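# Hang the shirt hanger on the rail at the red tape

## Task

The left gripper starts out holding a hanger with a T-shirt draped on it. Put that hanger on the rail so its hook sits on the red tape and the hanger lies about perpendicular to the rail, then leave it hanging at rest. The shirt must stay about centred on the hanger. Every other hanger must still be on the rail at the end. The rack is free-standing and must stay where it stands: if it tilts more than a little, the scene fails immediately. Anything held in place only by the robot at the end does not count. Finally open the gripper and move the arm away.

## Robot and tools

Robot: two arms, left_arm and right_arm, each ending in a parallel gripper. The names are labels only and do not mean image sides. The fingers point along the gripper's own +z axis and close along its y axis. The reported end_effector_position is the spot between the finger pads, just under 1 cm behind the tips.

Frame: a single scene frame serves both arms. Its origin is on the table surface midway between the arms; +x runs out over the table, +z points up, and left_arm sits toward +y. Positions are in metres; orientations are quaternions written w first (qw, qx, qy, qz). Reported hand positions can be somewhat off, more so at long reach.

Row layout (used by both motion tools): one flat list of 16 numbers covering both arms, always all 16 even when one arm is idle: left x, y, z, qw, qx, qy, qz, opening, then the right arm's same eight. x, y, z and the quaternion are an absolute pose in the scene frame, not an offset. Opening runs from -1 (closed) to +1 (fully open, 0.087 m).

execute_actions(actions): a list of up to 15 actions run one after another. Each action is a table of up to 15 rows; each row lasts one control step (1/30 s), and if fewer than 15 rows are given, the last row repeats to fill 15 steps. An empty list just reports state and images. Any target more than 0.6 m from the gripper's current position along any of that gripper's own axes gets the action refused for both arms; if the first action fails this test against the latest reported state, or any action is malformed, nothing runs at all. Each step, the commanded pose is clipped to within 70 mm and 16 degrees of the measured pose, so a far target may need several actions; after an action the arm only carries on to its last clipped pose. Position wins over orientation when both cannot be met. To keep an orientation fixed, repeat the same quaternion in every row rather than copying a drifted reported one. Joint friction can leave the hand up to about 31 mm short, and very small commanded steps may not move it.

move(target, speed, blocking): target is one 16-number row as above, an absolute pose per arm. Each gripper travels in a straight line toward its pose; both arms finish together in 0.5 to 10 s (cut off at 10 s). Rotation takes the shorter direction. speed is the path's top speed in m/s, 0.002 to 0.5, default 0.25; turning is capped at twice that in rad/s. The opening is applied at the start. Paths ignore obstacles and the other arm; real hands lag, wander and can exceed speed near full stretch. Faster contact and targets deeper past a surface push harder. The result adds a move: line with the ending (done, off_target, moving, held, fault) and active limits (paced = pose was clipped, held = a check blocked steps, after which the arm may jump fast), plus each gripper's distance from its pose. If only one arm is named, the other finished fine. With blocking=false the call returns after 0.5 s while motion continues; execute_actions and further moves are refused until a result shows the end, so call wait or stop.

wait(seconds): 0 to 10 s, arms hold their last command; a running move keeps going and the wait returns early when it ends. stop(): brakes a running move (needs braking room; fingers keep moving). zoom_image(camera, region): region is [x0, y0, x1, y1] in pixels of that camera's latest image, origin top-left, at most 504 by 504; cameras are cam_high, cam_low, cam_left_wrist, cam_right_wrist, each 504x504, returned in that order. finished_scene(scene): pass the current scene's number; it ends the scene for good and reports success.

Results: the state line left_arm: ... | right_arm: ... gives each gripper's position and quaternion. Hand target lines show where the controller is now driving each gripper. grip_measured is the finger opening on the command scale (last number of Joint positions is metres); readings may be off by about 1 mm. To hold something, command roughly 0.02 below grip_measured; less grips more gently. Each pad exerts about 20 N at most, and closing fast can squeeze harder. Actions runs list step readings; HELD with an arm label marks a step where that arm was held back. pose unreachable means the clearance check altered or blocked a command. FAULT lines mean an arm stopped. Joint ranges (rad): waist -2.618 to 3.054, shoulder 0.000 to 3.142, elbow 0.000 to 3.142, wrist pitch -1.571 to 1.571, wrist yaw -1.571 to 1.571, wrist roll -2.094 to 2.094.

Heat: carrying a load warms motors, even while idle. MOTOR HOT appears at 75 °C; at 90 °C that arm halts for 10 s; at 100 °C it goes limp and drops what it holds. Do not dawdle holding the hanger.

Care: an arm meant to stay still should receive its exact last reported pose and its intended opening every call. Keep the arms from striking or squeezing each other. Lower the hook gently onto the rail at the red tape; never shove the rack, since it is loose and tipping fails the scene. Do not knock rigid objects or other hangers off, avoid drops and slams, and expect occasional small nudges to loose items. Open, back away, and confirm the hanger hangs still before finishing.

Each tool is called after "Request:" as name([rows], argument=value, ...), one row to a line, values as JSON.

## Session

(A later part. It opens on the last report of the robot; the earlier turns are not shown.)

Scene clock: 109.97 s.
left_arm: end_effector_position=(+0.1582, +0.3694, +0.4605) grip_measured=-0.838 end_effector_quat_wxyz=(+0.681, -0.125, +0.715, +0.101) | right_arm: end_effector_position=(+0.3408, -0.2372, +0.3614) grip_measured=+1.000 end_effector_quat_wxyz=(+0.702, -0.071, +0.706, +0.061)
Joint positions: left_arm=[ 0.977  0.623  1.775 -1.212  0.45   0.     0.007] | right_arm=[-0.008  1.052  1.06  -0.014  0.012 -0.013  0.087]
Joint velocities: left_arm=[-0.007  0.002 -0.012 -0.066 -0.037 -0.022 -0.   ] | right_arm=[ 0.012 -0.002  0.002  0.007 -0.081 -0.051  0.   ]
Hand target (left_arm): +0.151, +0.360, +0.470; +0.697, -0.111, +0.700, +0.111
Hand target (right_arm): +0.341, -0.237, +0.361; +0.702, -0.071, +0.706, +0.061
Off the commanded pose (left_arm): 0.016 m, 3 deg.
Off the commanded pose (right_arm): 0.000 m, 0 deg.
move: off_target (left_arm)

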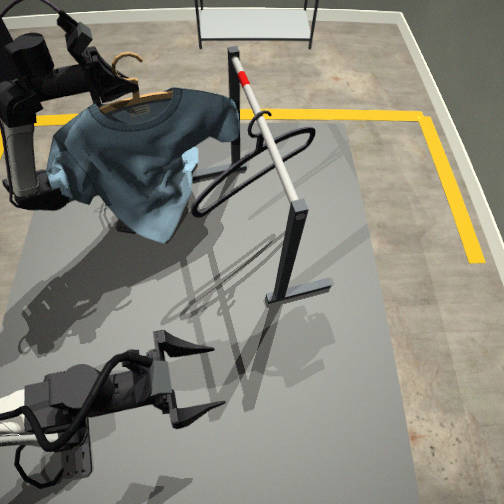

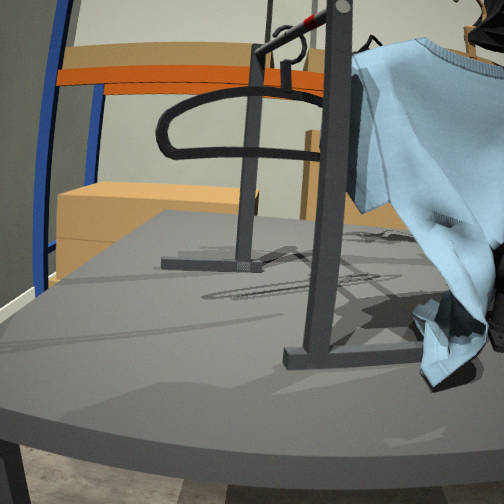

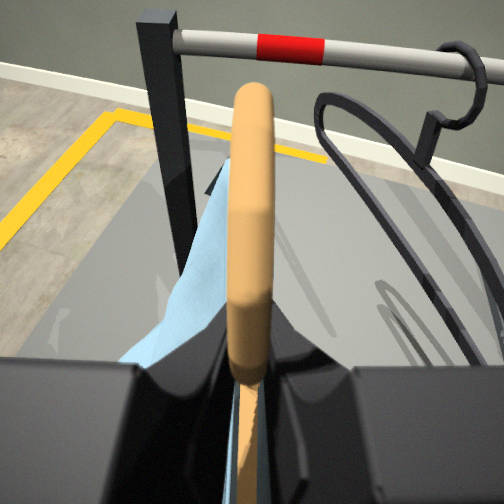

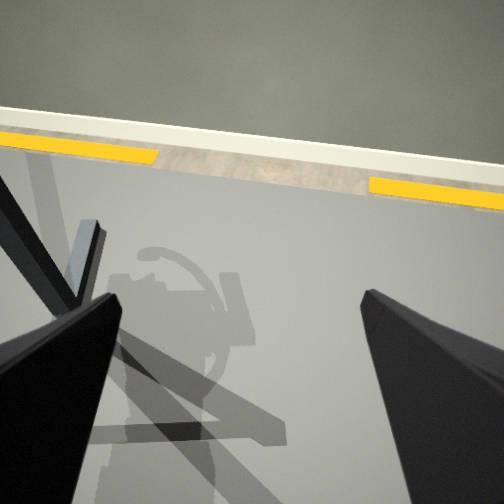

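Request:
move(target=[0.16,0.375,0.47,0.703,-0.08,0.703,0.08,-1,0.3408,-0.2372,0.3614,0.702,-0.071,0.706,0.061,1], speed=0.05)

Request:
move(target=[0.28,0.403,0.47,0.703,-0.08,0.703,0.08,-1,0.3408,-0.2372,0.3614,0.702,-0.071,0.706,0.061,1], speed=0.05)

Scene clock: 119.53 s.
left_arm: end_effector_position=(+0.1587, +0.3734, +0.4619) grip_measured=-0.838 end_effector_quat_wxyz=(+0.688, -0.086, +0.717, +0.073) | right_arm: end_effector_position=(+0.3408, -0.2372, +0.3614) grip_measured=+1.000 end_effector_quat_wxyz=(+0.702, -0.071, +0.706, +0.061)
Joint positions: left_arm=[ 0.73   0.623  1.743 -1.164  0.298  0.     0.007] | right_arm=[-0.008  1.052  1.06  -0.014  0.012 -0.013  0.087]
Joint velocities: left_arm=[ 0.002 -0.007 -0.022  0.051 -0.051 -0.007  0.   ] | right_arm=[-0.012  0.007  0.002 -0.051 -0.022  0.022  0.   ]
Hand target (left_arm): +0.159, +0.375, +0.470; +0.702, -0.080, +0.703, +0.081
Hand target (right_arm): +0.341, -0.237, +0.361; +0.702, -0.071, +0.706, +0.061
Off the commanded pose (left_arm): 0.008 m, 3 deg.
Off the commanded pose (right_arm): 0.000 m, 0 deg.
move: off_target (left_arm)

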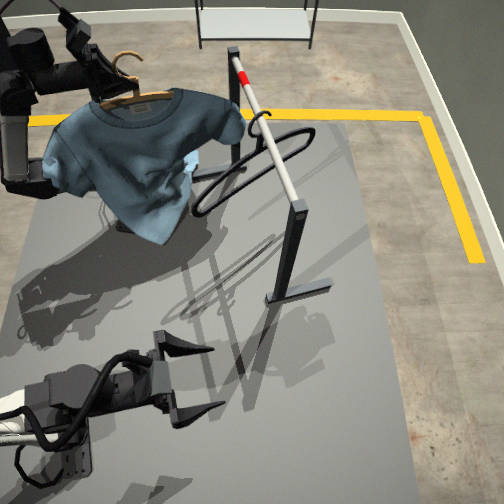

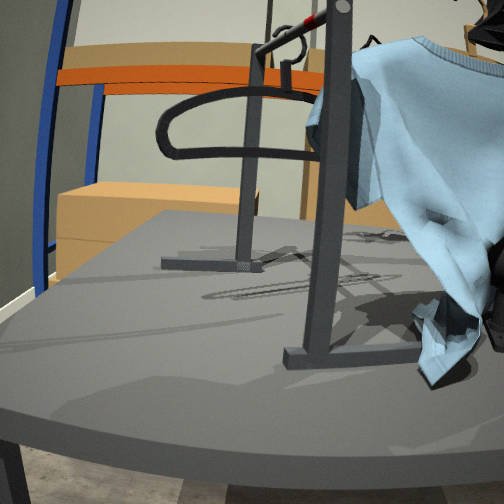

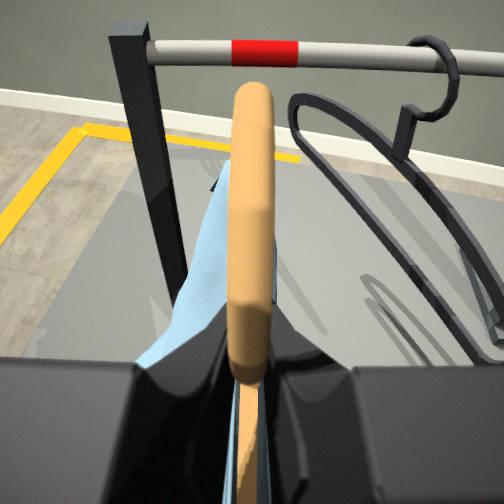

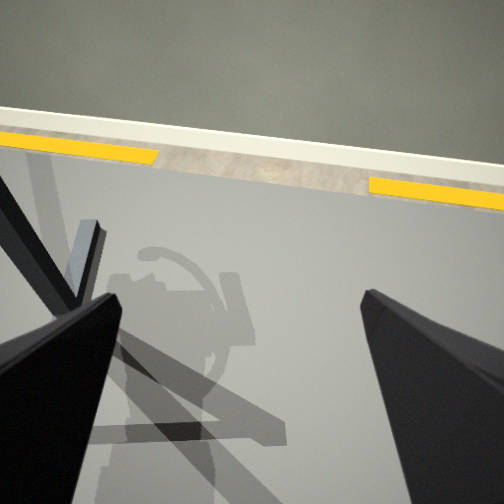

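Scene clock: 122.93 s.
left_arm: end_effector_position=(+0.2727, +0.4050, +0.4555) grip_measured=-0.838 end_effector_quat_wxyz=(+0.687, -0.077, +0.718, +0.079) | right_arm: end_effector_position=(+0.3408, -0.2372, +0.3614) grip_measured=+1.000 end_effector_quat_wxyz=(+0.702, -0.071, +0.706, +0.061)
Joint positions: left_arm=[ 0.163  0.797  1.51  -0.758 -0.265 -0.004  0.007] | right_arm=[-0.008  1.052  1.06  -0.014  0.012 -0.013  0.087]
Joint velocities: left_arm=[ 0.022 -0.002  0.002 -0.037 -0.066  0.037 -0.   ] | right_arm=[ 0.007 -0.002 -0.002 -0.037  0.022 -0.022  0.   ]
Hand target (left_arm): +0.278, +0.405, +0.469; +0.702, -0.078, +0.703, +0.081
Hand target (right_arm): +0.341, -0.237, +0.361; +0.702, -0.071, +0.706, +0.061
Off the commanded pose (left_arm): 0.016 m, 3 deg.
Off the commanded pose (right_arm): 0.000 m, 0 deg.
move: off_target (left_arm); limits=paced

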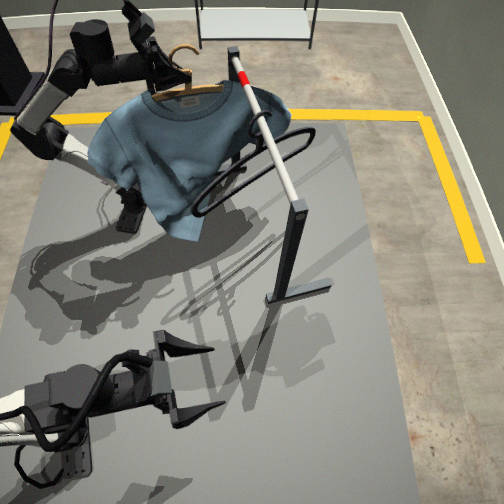

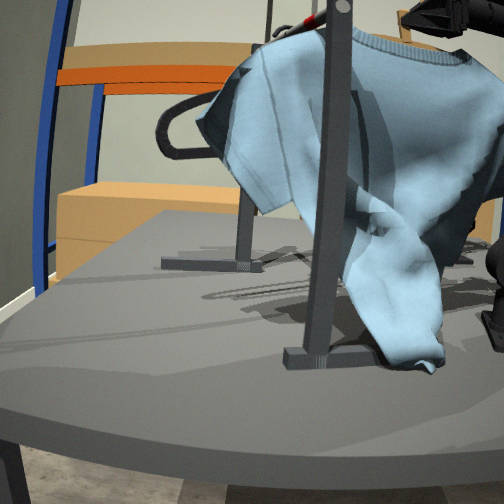

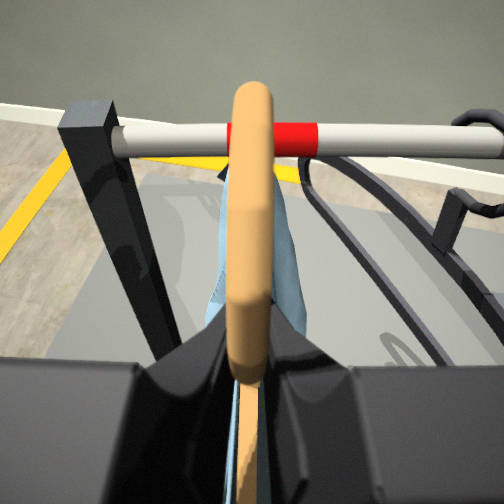

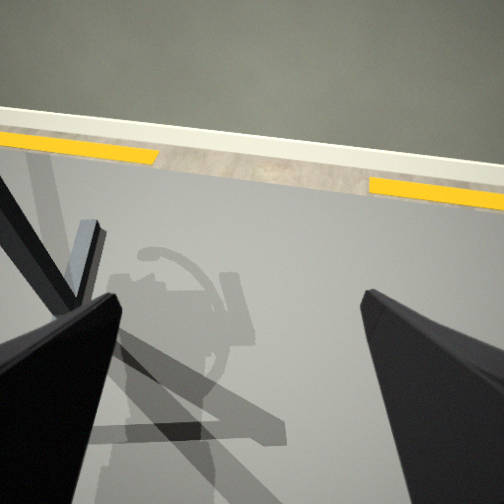

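Request:
move(target=[0.35,0.41,0.46,0.703,-0.08,0.703,0.08,-1,0.3408,-0.2372,0.3614,0.702,-0.071,0.706,0.061,1], speed=0.04)

Request:
zoom_image(camera="cam_high", region=[140,20,300,140])

Scene clock: 129.57 s.
left_arm: end_effector_position=(+0.3406, +0.4096, +0.4540) grip_measured=-0.838 end_effector_quat_wxyz=(+0.691, -0.081, +0.714, +0.081) | right_arm: end_effector_position=(+0.3408, -0.2372, +0.3614) grip_measured=+1.000 end_effector_quat_wxyz=(+0.702, -0.071, +0.706, +0.061)
Joint positions: left_arm=[ 0.215  0.955  1.481 -0.56  -0.221 -0.004  0.007] | right_arm=[-0.008  1.052  1.06  -0.014  0.012 -0.013  0.087]
Joint velocities: left_arm=[-0.002 -0.002  0.027  0.051  0.081  0.007 -0.   ] | right_arm=[ 0.002 -0.012  0.002 -0.066 -0.007 -0.081  0.   ]
Hand target (left_arm): +0.349, +0.411, +0.460; +0.702, -0.080, +0.703, +0.080
Hand target (right_arm): +0.341, -0.237, +0.361; +0.702, -0.071, +0.706, +0.061
Off the commanded pose (left_arm): 0.011 m, 2 deg.
Off the commanded pose (right_arm): 0.000 m, 0 deg.
move: off_target (left_arm)

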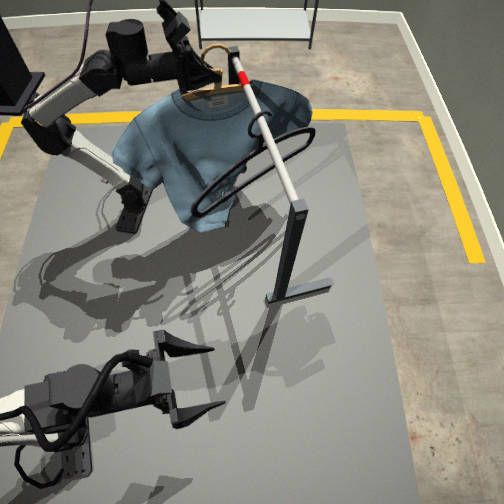

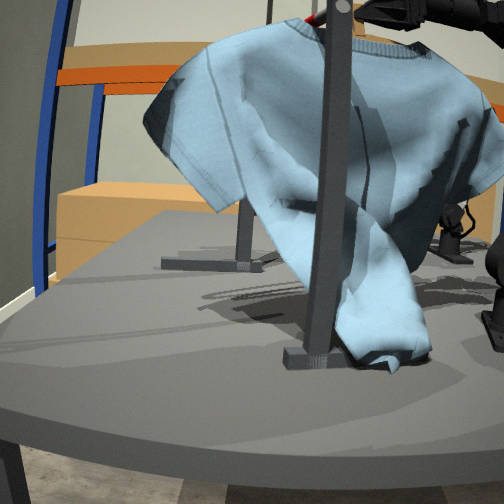

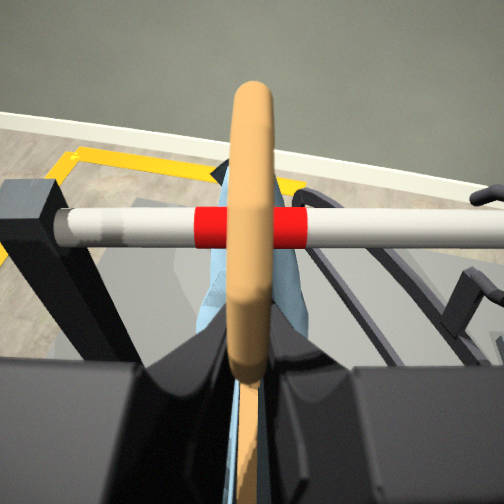

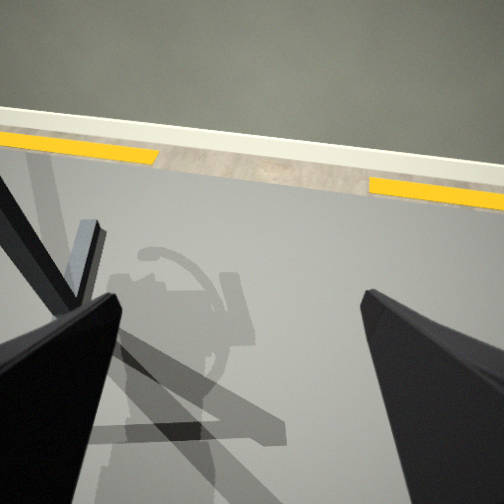

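Region (140, 20, 300, 140) of cam_high's 504x504 image, scaled by 3.150, with more detail than that image has; it fills the top 378 rows of this view, and the rest is white.

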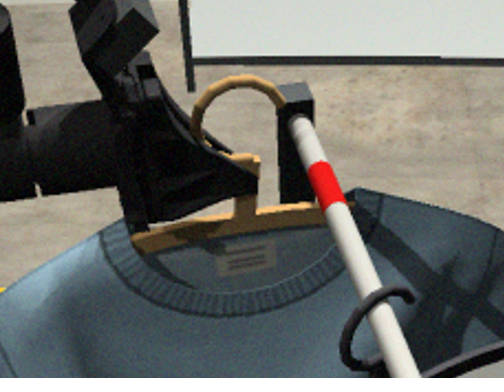

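Request:
move(target=[0.342,0.41,0.428,0.703,-0.08,0.703,0.08,-1,0.3408,-0.2372,0.3614,0.702,-0.071,0.706,0.061,1], speed=0.03)

Request:
move(target=[0.40,0.423,0.428,0.703,-0.08,0.703,0.08,-1,0.3408,-0.2372,0.3614,0.702,-0.071,0.706,0.061,1], speed=0.03)

Request:
zoom_image(camera="cam_high", region=[140,20,300,140])

Scene clock: 142.37 s.
left_arm: end_effector_position=(+0.3462, +0.4096, +0.4147) grip_measured=-0.838 end_effector_quat_wxyz=(+0.681, -0.080, +0.723, +0.081) | right_arm: end_effector_position=(+0.3408, -0.2372, +0.3614) grip_measured=+1.000 end_effector_quat_wxyz=(+0.702, -0.071, +0.706, +0.061)
Joint positions: left_arm=[ 0.215  0.894  1.299 -0.465 -0.22  -0.004  0.007] | right_arm=[-0.008  1.052  1.06  -0.014  0.012 -0.013  0.087]
Joint velocities: left_arm=[-0.007 -0.012  0.012  0.081 -0.007 -0.022  0.001] | right_arm=[ 0.002 -0.022  0.002 -0.081 -0.037 -0.007  0.   ]
Hand target (left_arm): +0.342, +0.410, +0.428; +0.702, -0.080, +0.703, +0.080
Hand target (right_arm): +0.341, -0.237, +0.361; +0.702, -0.071, +0.706, +0.061
Off the commanded pose (left_arm): 0.014 m, 3 deg.
Off the commanded pose (right_arm): 0.000 m, 0 deg.
move: off_target (left_arm)

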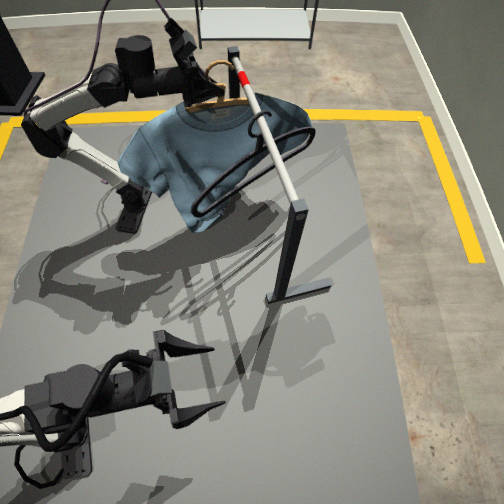

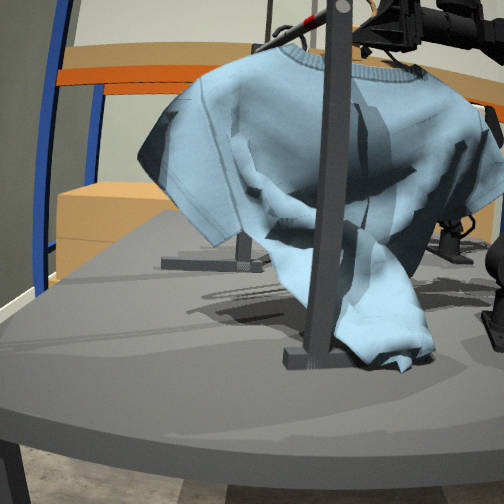

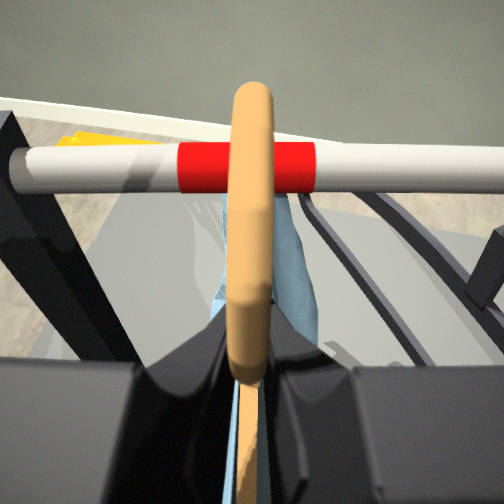

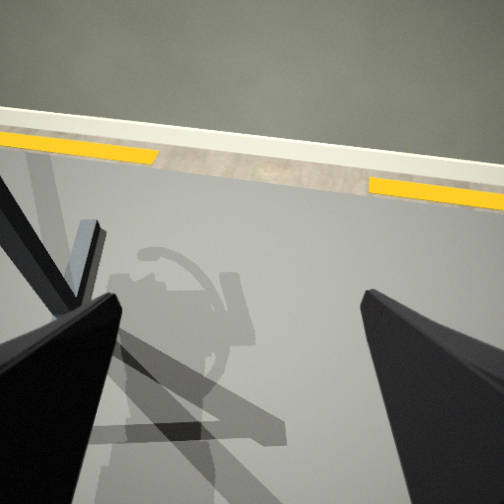

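Scene clock: 144.57 s.
left_arm: end_effector_position=(+0.3922, +0.4212, +0.4039) grip_measured=-0.838 end_effector_quat_wxyz=(+0.675, -0.081, +0.729, +0.081) | right_arm: end_effector_position=(+0.3408, -0.2372, +0.3614) grip_measured=+1.000 end_effector_quat_wxyz=(+0.702, -0.071, +0.706, +0.061)
Joint positions: left_arm=[ 0.279  1.031  1.308 -0.354 -0.157 -0.004  0.007] | right_arm=[-0.008  1.052  1.06  -0.014  0.012 -0.013  0.087]
Joint velocities: left_arm=[ 0.007  0.002  0.007 -0.037  0.007 -0.081  0.   ] | right_arm=[ 0.007 -0.002 -0.002  0.007  0.007  0.051  0.   ]
Hand target (left_arm): +0.398, +0.423, +0.428; +0.702, -0.080, +0.703, +0.080
Hand target (right_arm): +0.341, -0.237, +0.361; +0.702, -0.071, +0.706, +0.061
Off the commanded pose (left_arm): 0.025 m, 4 deg.
Off the commanded pose (right_arm): 0.000 m, 0 deg.
move: off_target (left_arm)

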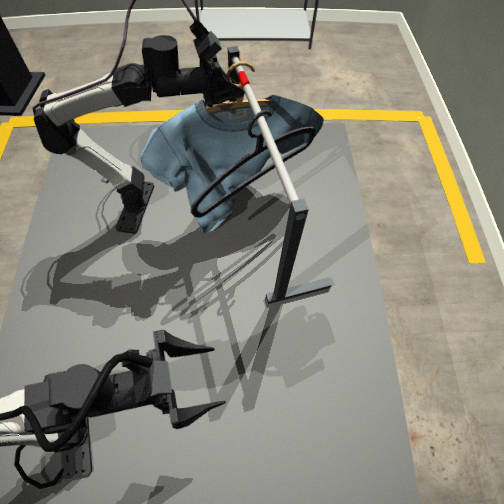

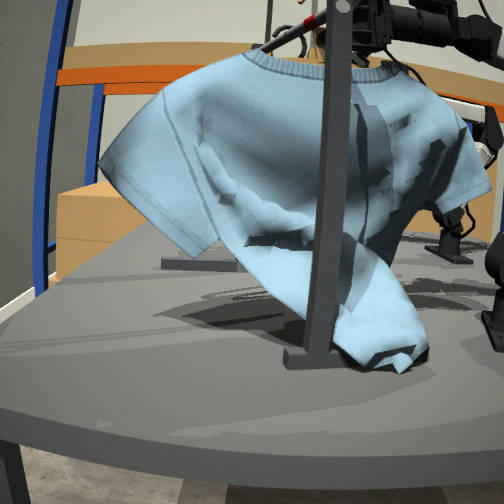

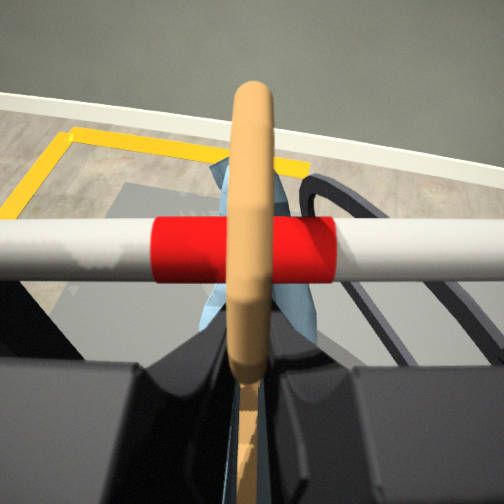

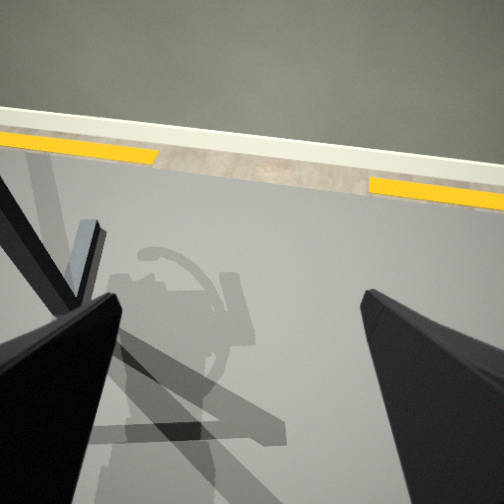

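Region (140, 20, 300, 140) of cam_high's 504x504 image, scaled by 3.150, with more detail than that image has; it fills the top 378 rows of this view, and the rest is white.

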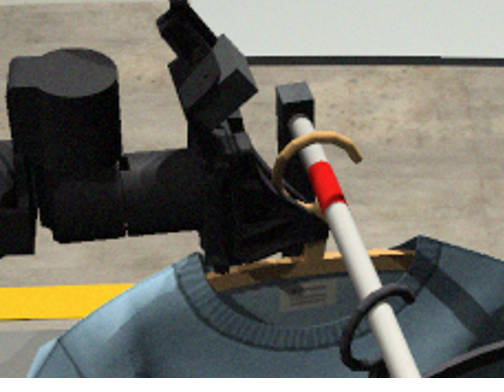

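Hook is over the rail. Release and retreat.

Request:
move(target=[0.40,0.423,0.415,0.703,-0.08,0.703,0.08,1,0.3408,-0.2372,0.3614,0.702,-0.071,0.706,0.061,1], speed=0.03)

Request:
move(target=[0.27,0.40,0.47,0.703,-0.08,0.703,0.08,1,0.3408,-0.2372,0.3614,0.702,-0.071,0.706,0.061,1], speed=0.08)

Request:
wait(seconds=4)

Scene clock: 149.83 s.
left_arm: end_effector_position=(+0.3968, +0.4216, +0.4112) grip_measured=+0.992 end_effector_quat_wxyz=(+0.691, -0.082, +0.714, +0.080) | right_arm: end_effector_position=(+0.3408, -0.2372, +0.3614) grip_measured=+1.000 end_effector_quat_wxyz=(+0.702, -0.071, +0.706, +0.061)
Joint positions: left_arm=[ 0.279  1.031  1.291 -0.292 -0.158 -0.004  0.087] | right_arm=[-0.008  1.052  1.06  -0.014  0.012 -0.013  0.087]
Joint velocities: left_arm=[ 0.017  0.007  0.007  0.051 -0.007  0.022  0.   ] | right_arm=[-0.007 -0.007  0.017 -0.051 -0.037 -0.022  0.   ]
Hand target (left_arm): +0.400, +0.423, +0.415; +0.702, -0.080, +0.703, +0.080
Hand target (right_arm): +0.341, -0.237, +0.361; +0.702, -0.071, +0.706, +0.061
Off the commanded pose (left_arm): 0.005 m, 2 deg.
Off the commanded pose (right_arm): 0.000 m, 0 deg.
move: done

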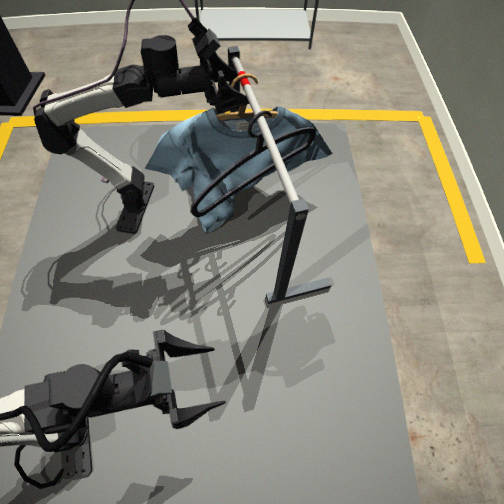

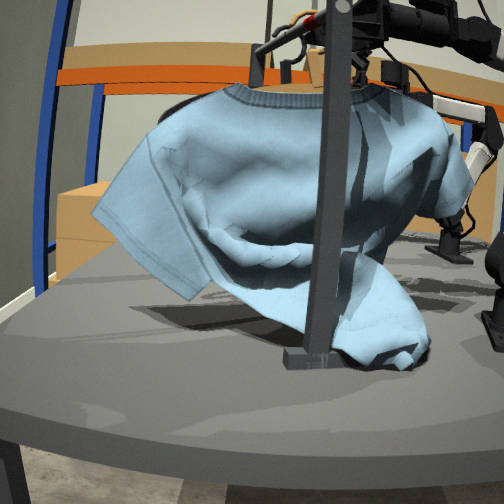

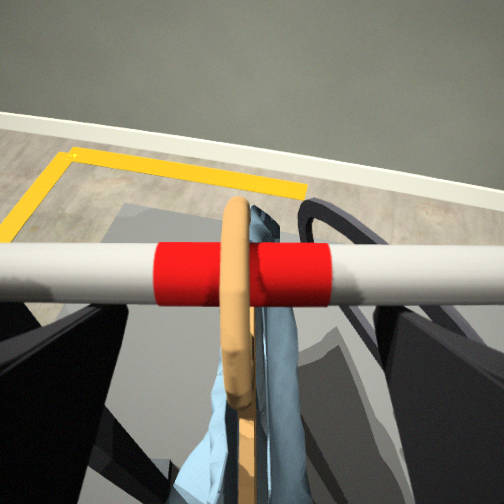

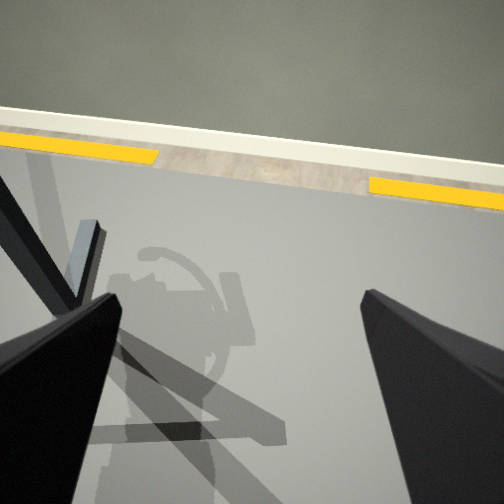

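Scene clock: 152.17 s.
left_arm: end_effector_position=(+0.2799, +0.3972, +0.4668) grip_measured=+0.992 end_effector_quat_wxyz=(+0.701, -0.079, +0.705, +0.078) | right_arm: end_effector_position=(+0.3408, -0.2372, +0.3614) grip_measured=+1.000 end_effector_quat_wxyz=(+0.702, -0.071, +0.706, +0.061)
Joint positions: left_arm=[ 0.039  0.817  1.519 -0.708 -0.39  -0.004  0.087] | right_arm=[-0.008  1.052  1.06  -0.014  0.012 -0.013  0.087]
Joint velocities: left_arm=[-0.007  0.012  0.002  0.051 -0.007 -0.007  0.   ] | right_arm=[-0.012 -0.007  0.012 -0.051  0.007 -0.066  0.   ]
Hand target (left_arm): +0.271, +0.399, +0.470; +0.703, -0.079, +0.702, +0.080
Hand target (right_arm): +0.341, -0.237, +0.361; +0.702, -0.071, +0.706, +0.061
Off the commanded pose (left_arm): 0.011 m, 0 deg.
Off the commanded pose (right_arm): 0.000 m, 0 deg.
move: off_target (left_arm)

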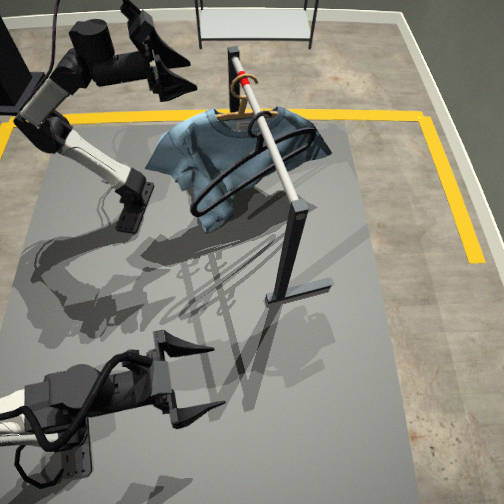

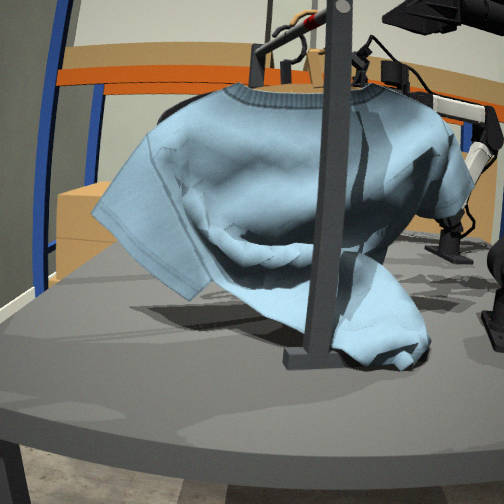

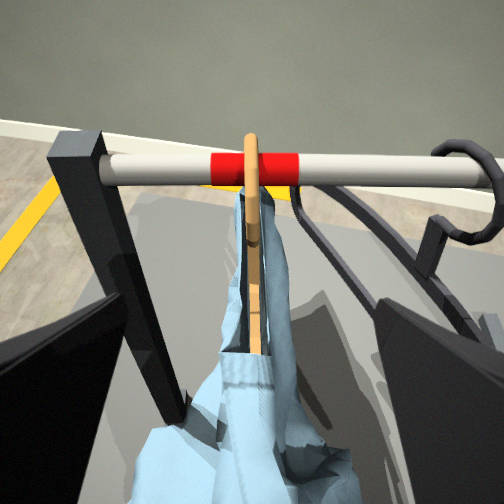

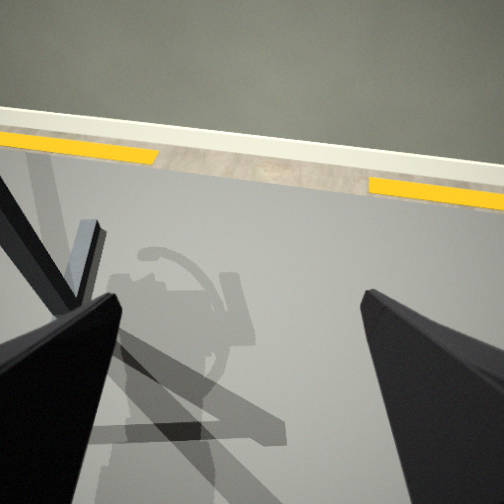

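Scene clock: 156.17 s.
left_arm: end_effector_position=(+0.2797, +0.3977, +0.4665) grip_measured=+0.992 end_effector_quat_wxyz=(+0.700, -0.080, +0.705, +0.079) | right_arm: end_effector_position=(+0.3408, -0.2372, +0.3614) grip_measured=+1.000 end_effector_quat_wxyz=(+0.702, -0.071, +0.706, +0.061)
Joint positions: left_arm=[ 0.039  0.817  1.519 -0.71  -0.393 -0.004  0.087] | right_arm=[-0.008  1.052  1.06  -0.014  0.012 -0.013  0.087]
Joint velocities: left_arm=[-0.002 -0.002 -0.007  0.037 -0.022  0.051  0.   ] | right_arm=[ 0.007 -0.012 -0.007 -0.066 -0.037  0.022  0.   ]
Hand target (left_arm): +0.271, +0.399, +0.470; +0.703, -0.079, +0.702, +0.080
Hand target (right_arm): +0.341, -0.237, +0.361; +0.702, -0.071, +0.706, +0.061
Off the commanded pose (left_arm): 0.011 m, 0 deg.
Off the commanded pose (right_arm): 0.000 m, 0 deg.
wait: 4.00 s; at rest by 0.17 s

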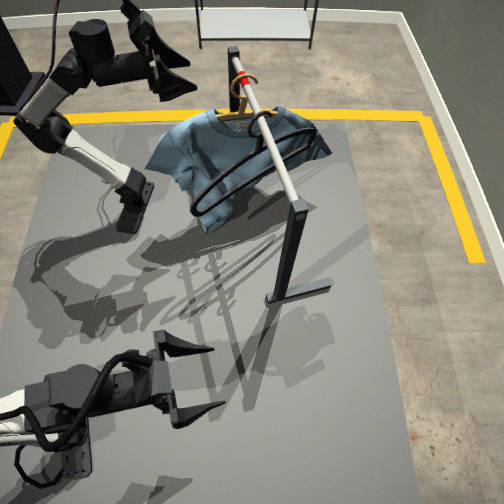

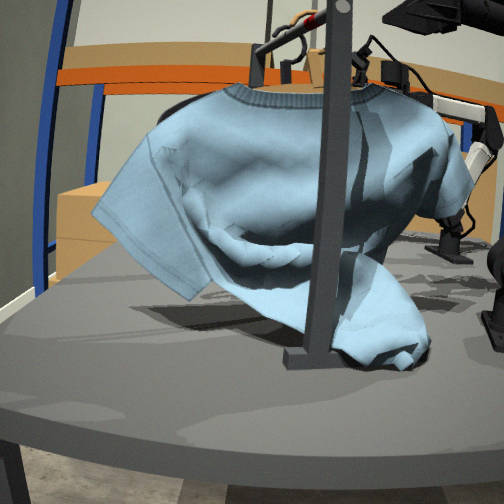

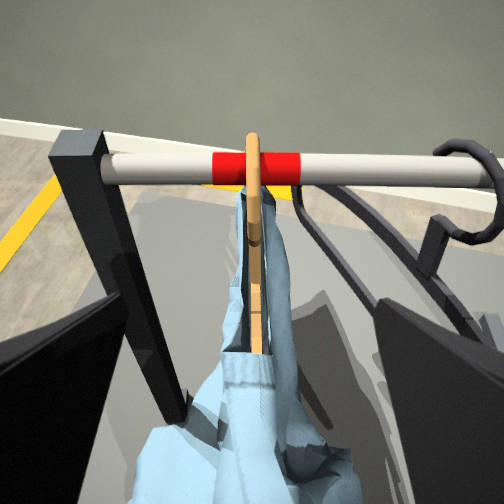

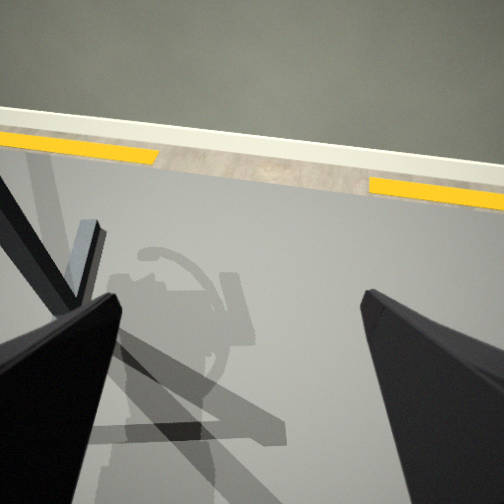

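Request:
finished_scene(scene=1)

The scene is finished: the task was done.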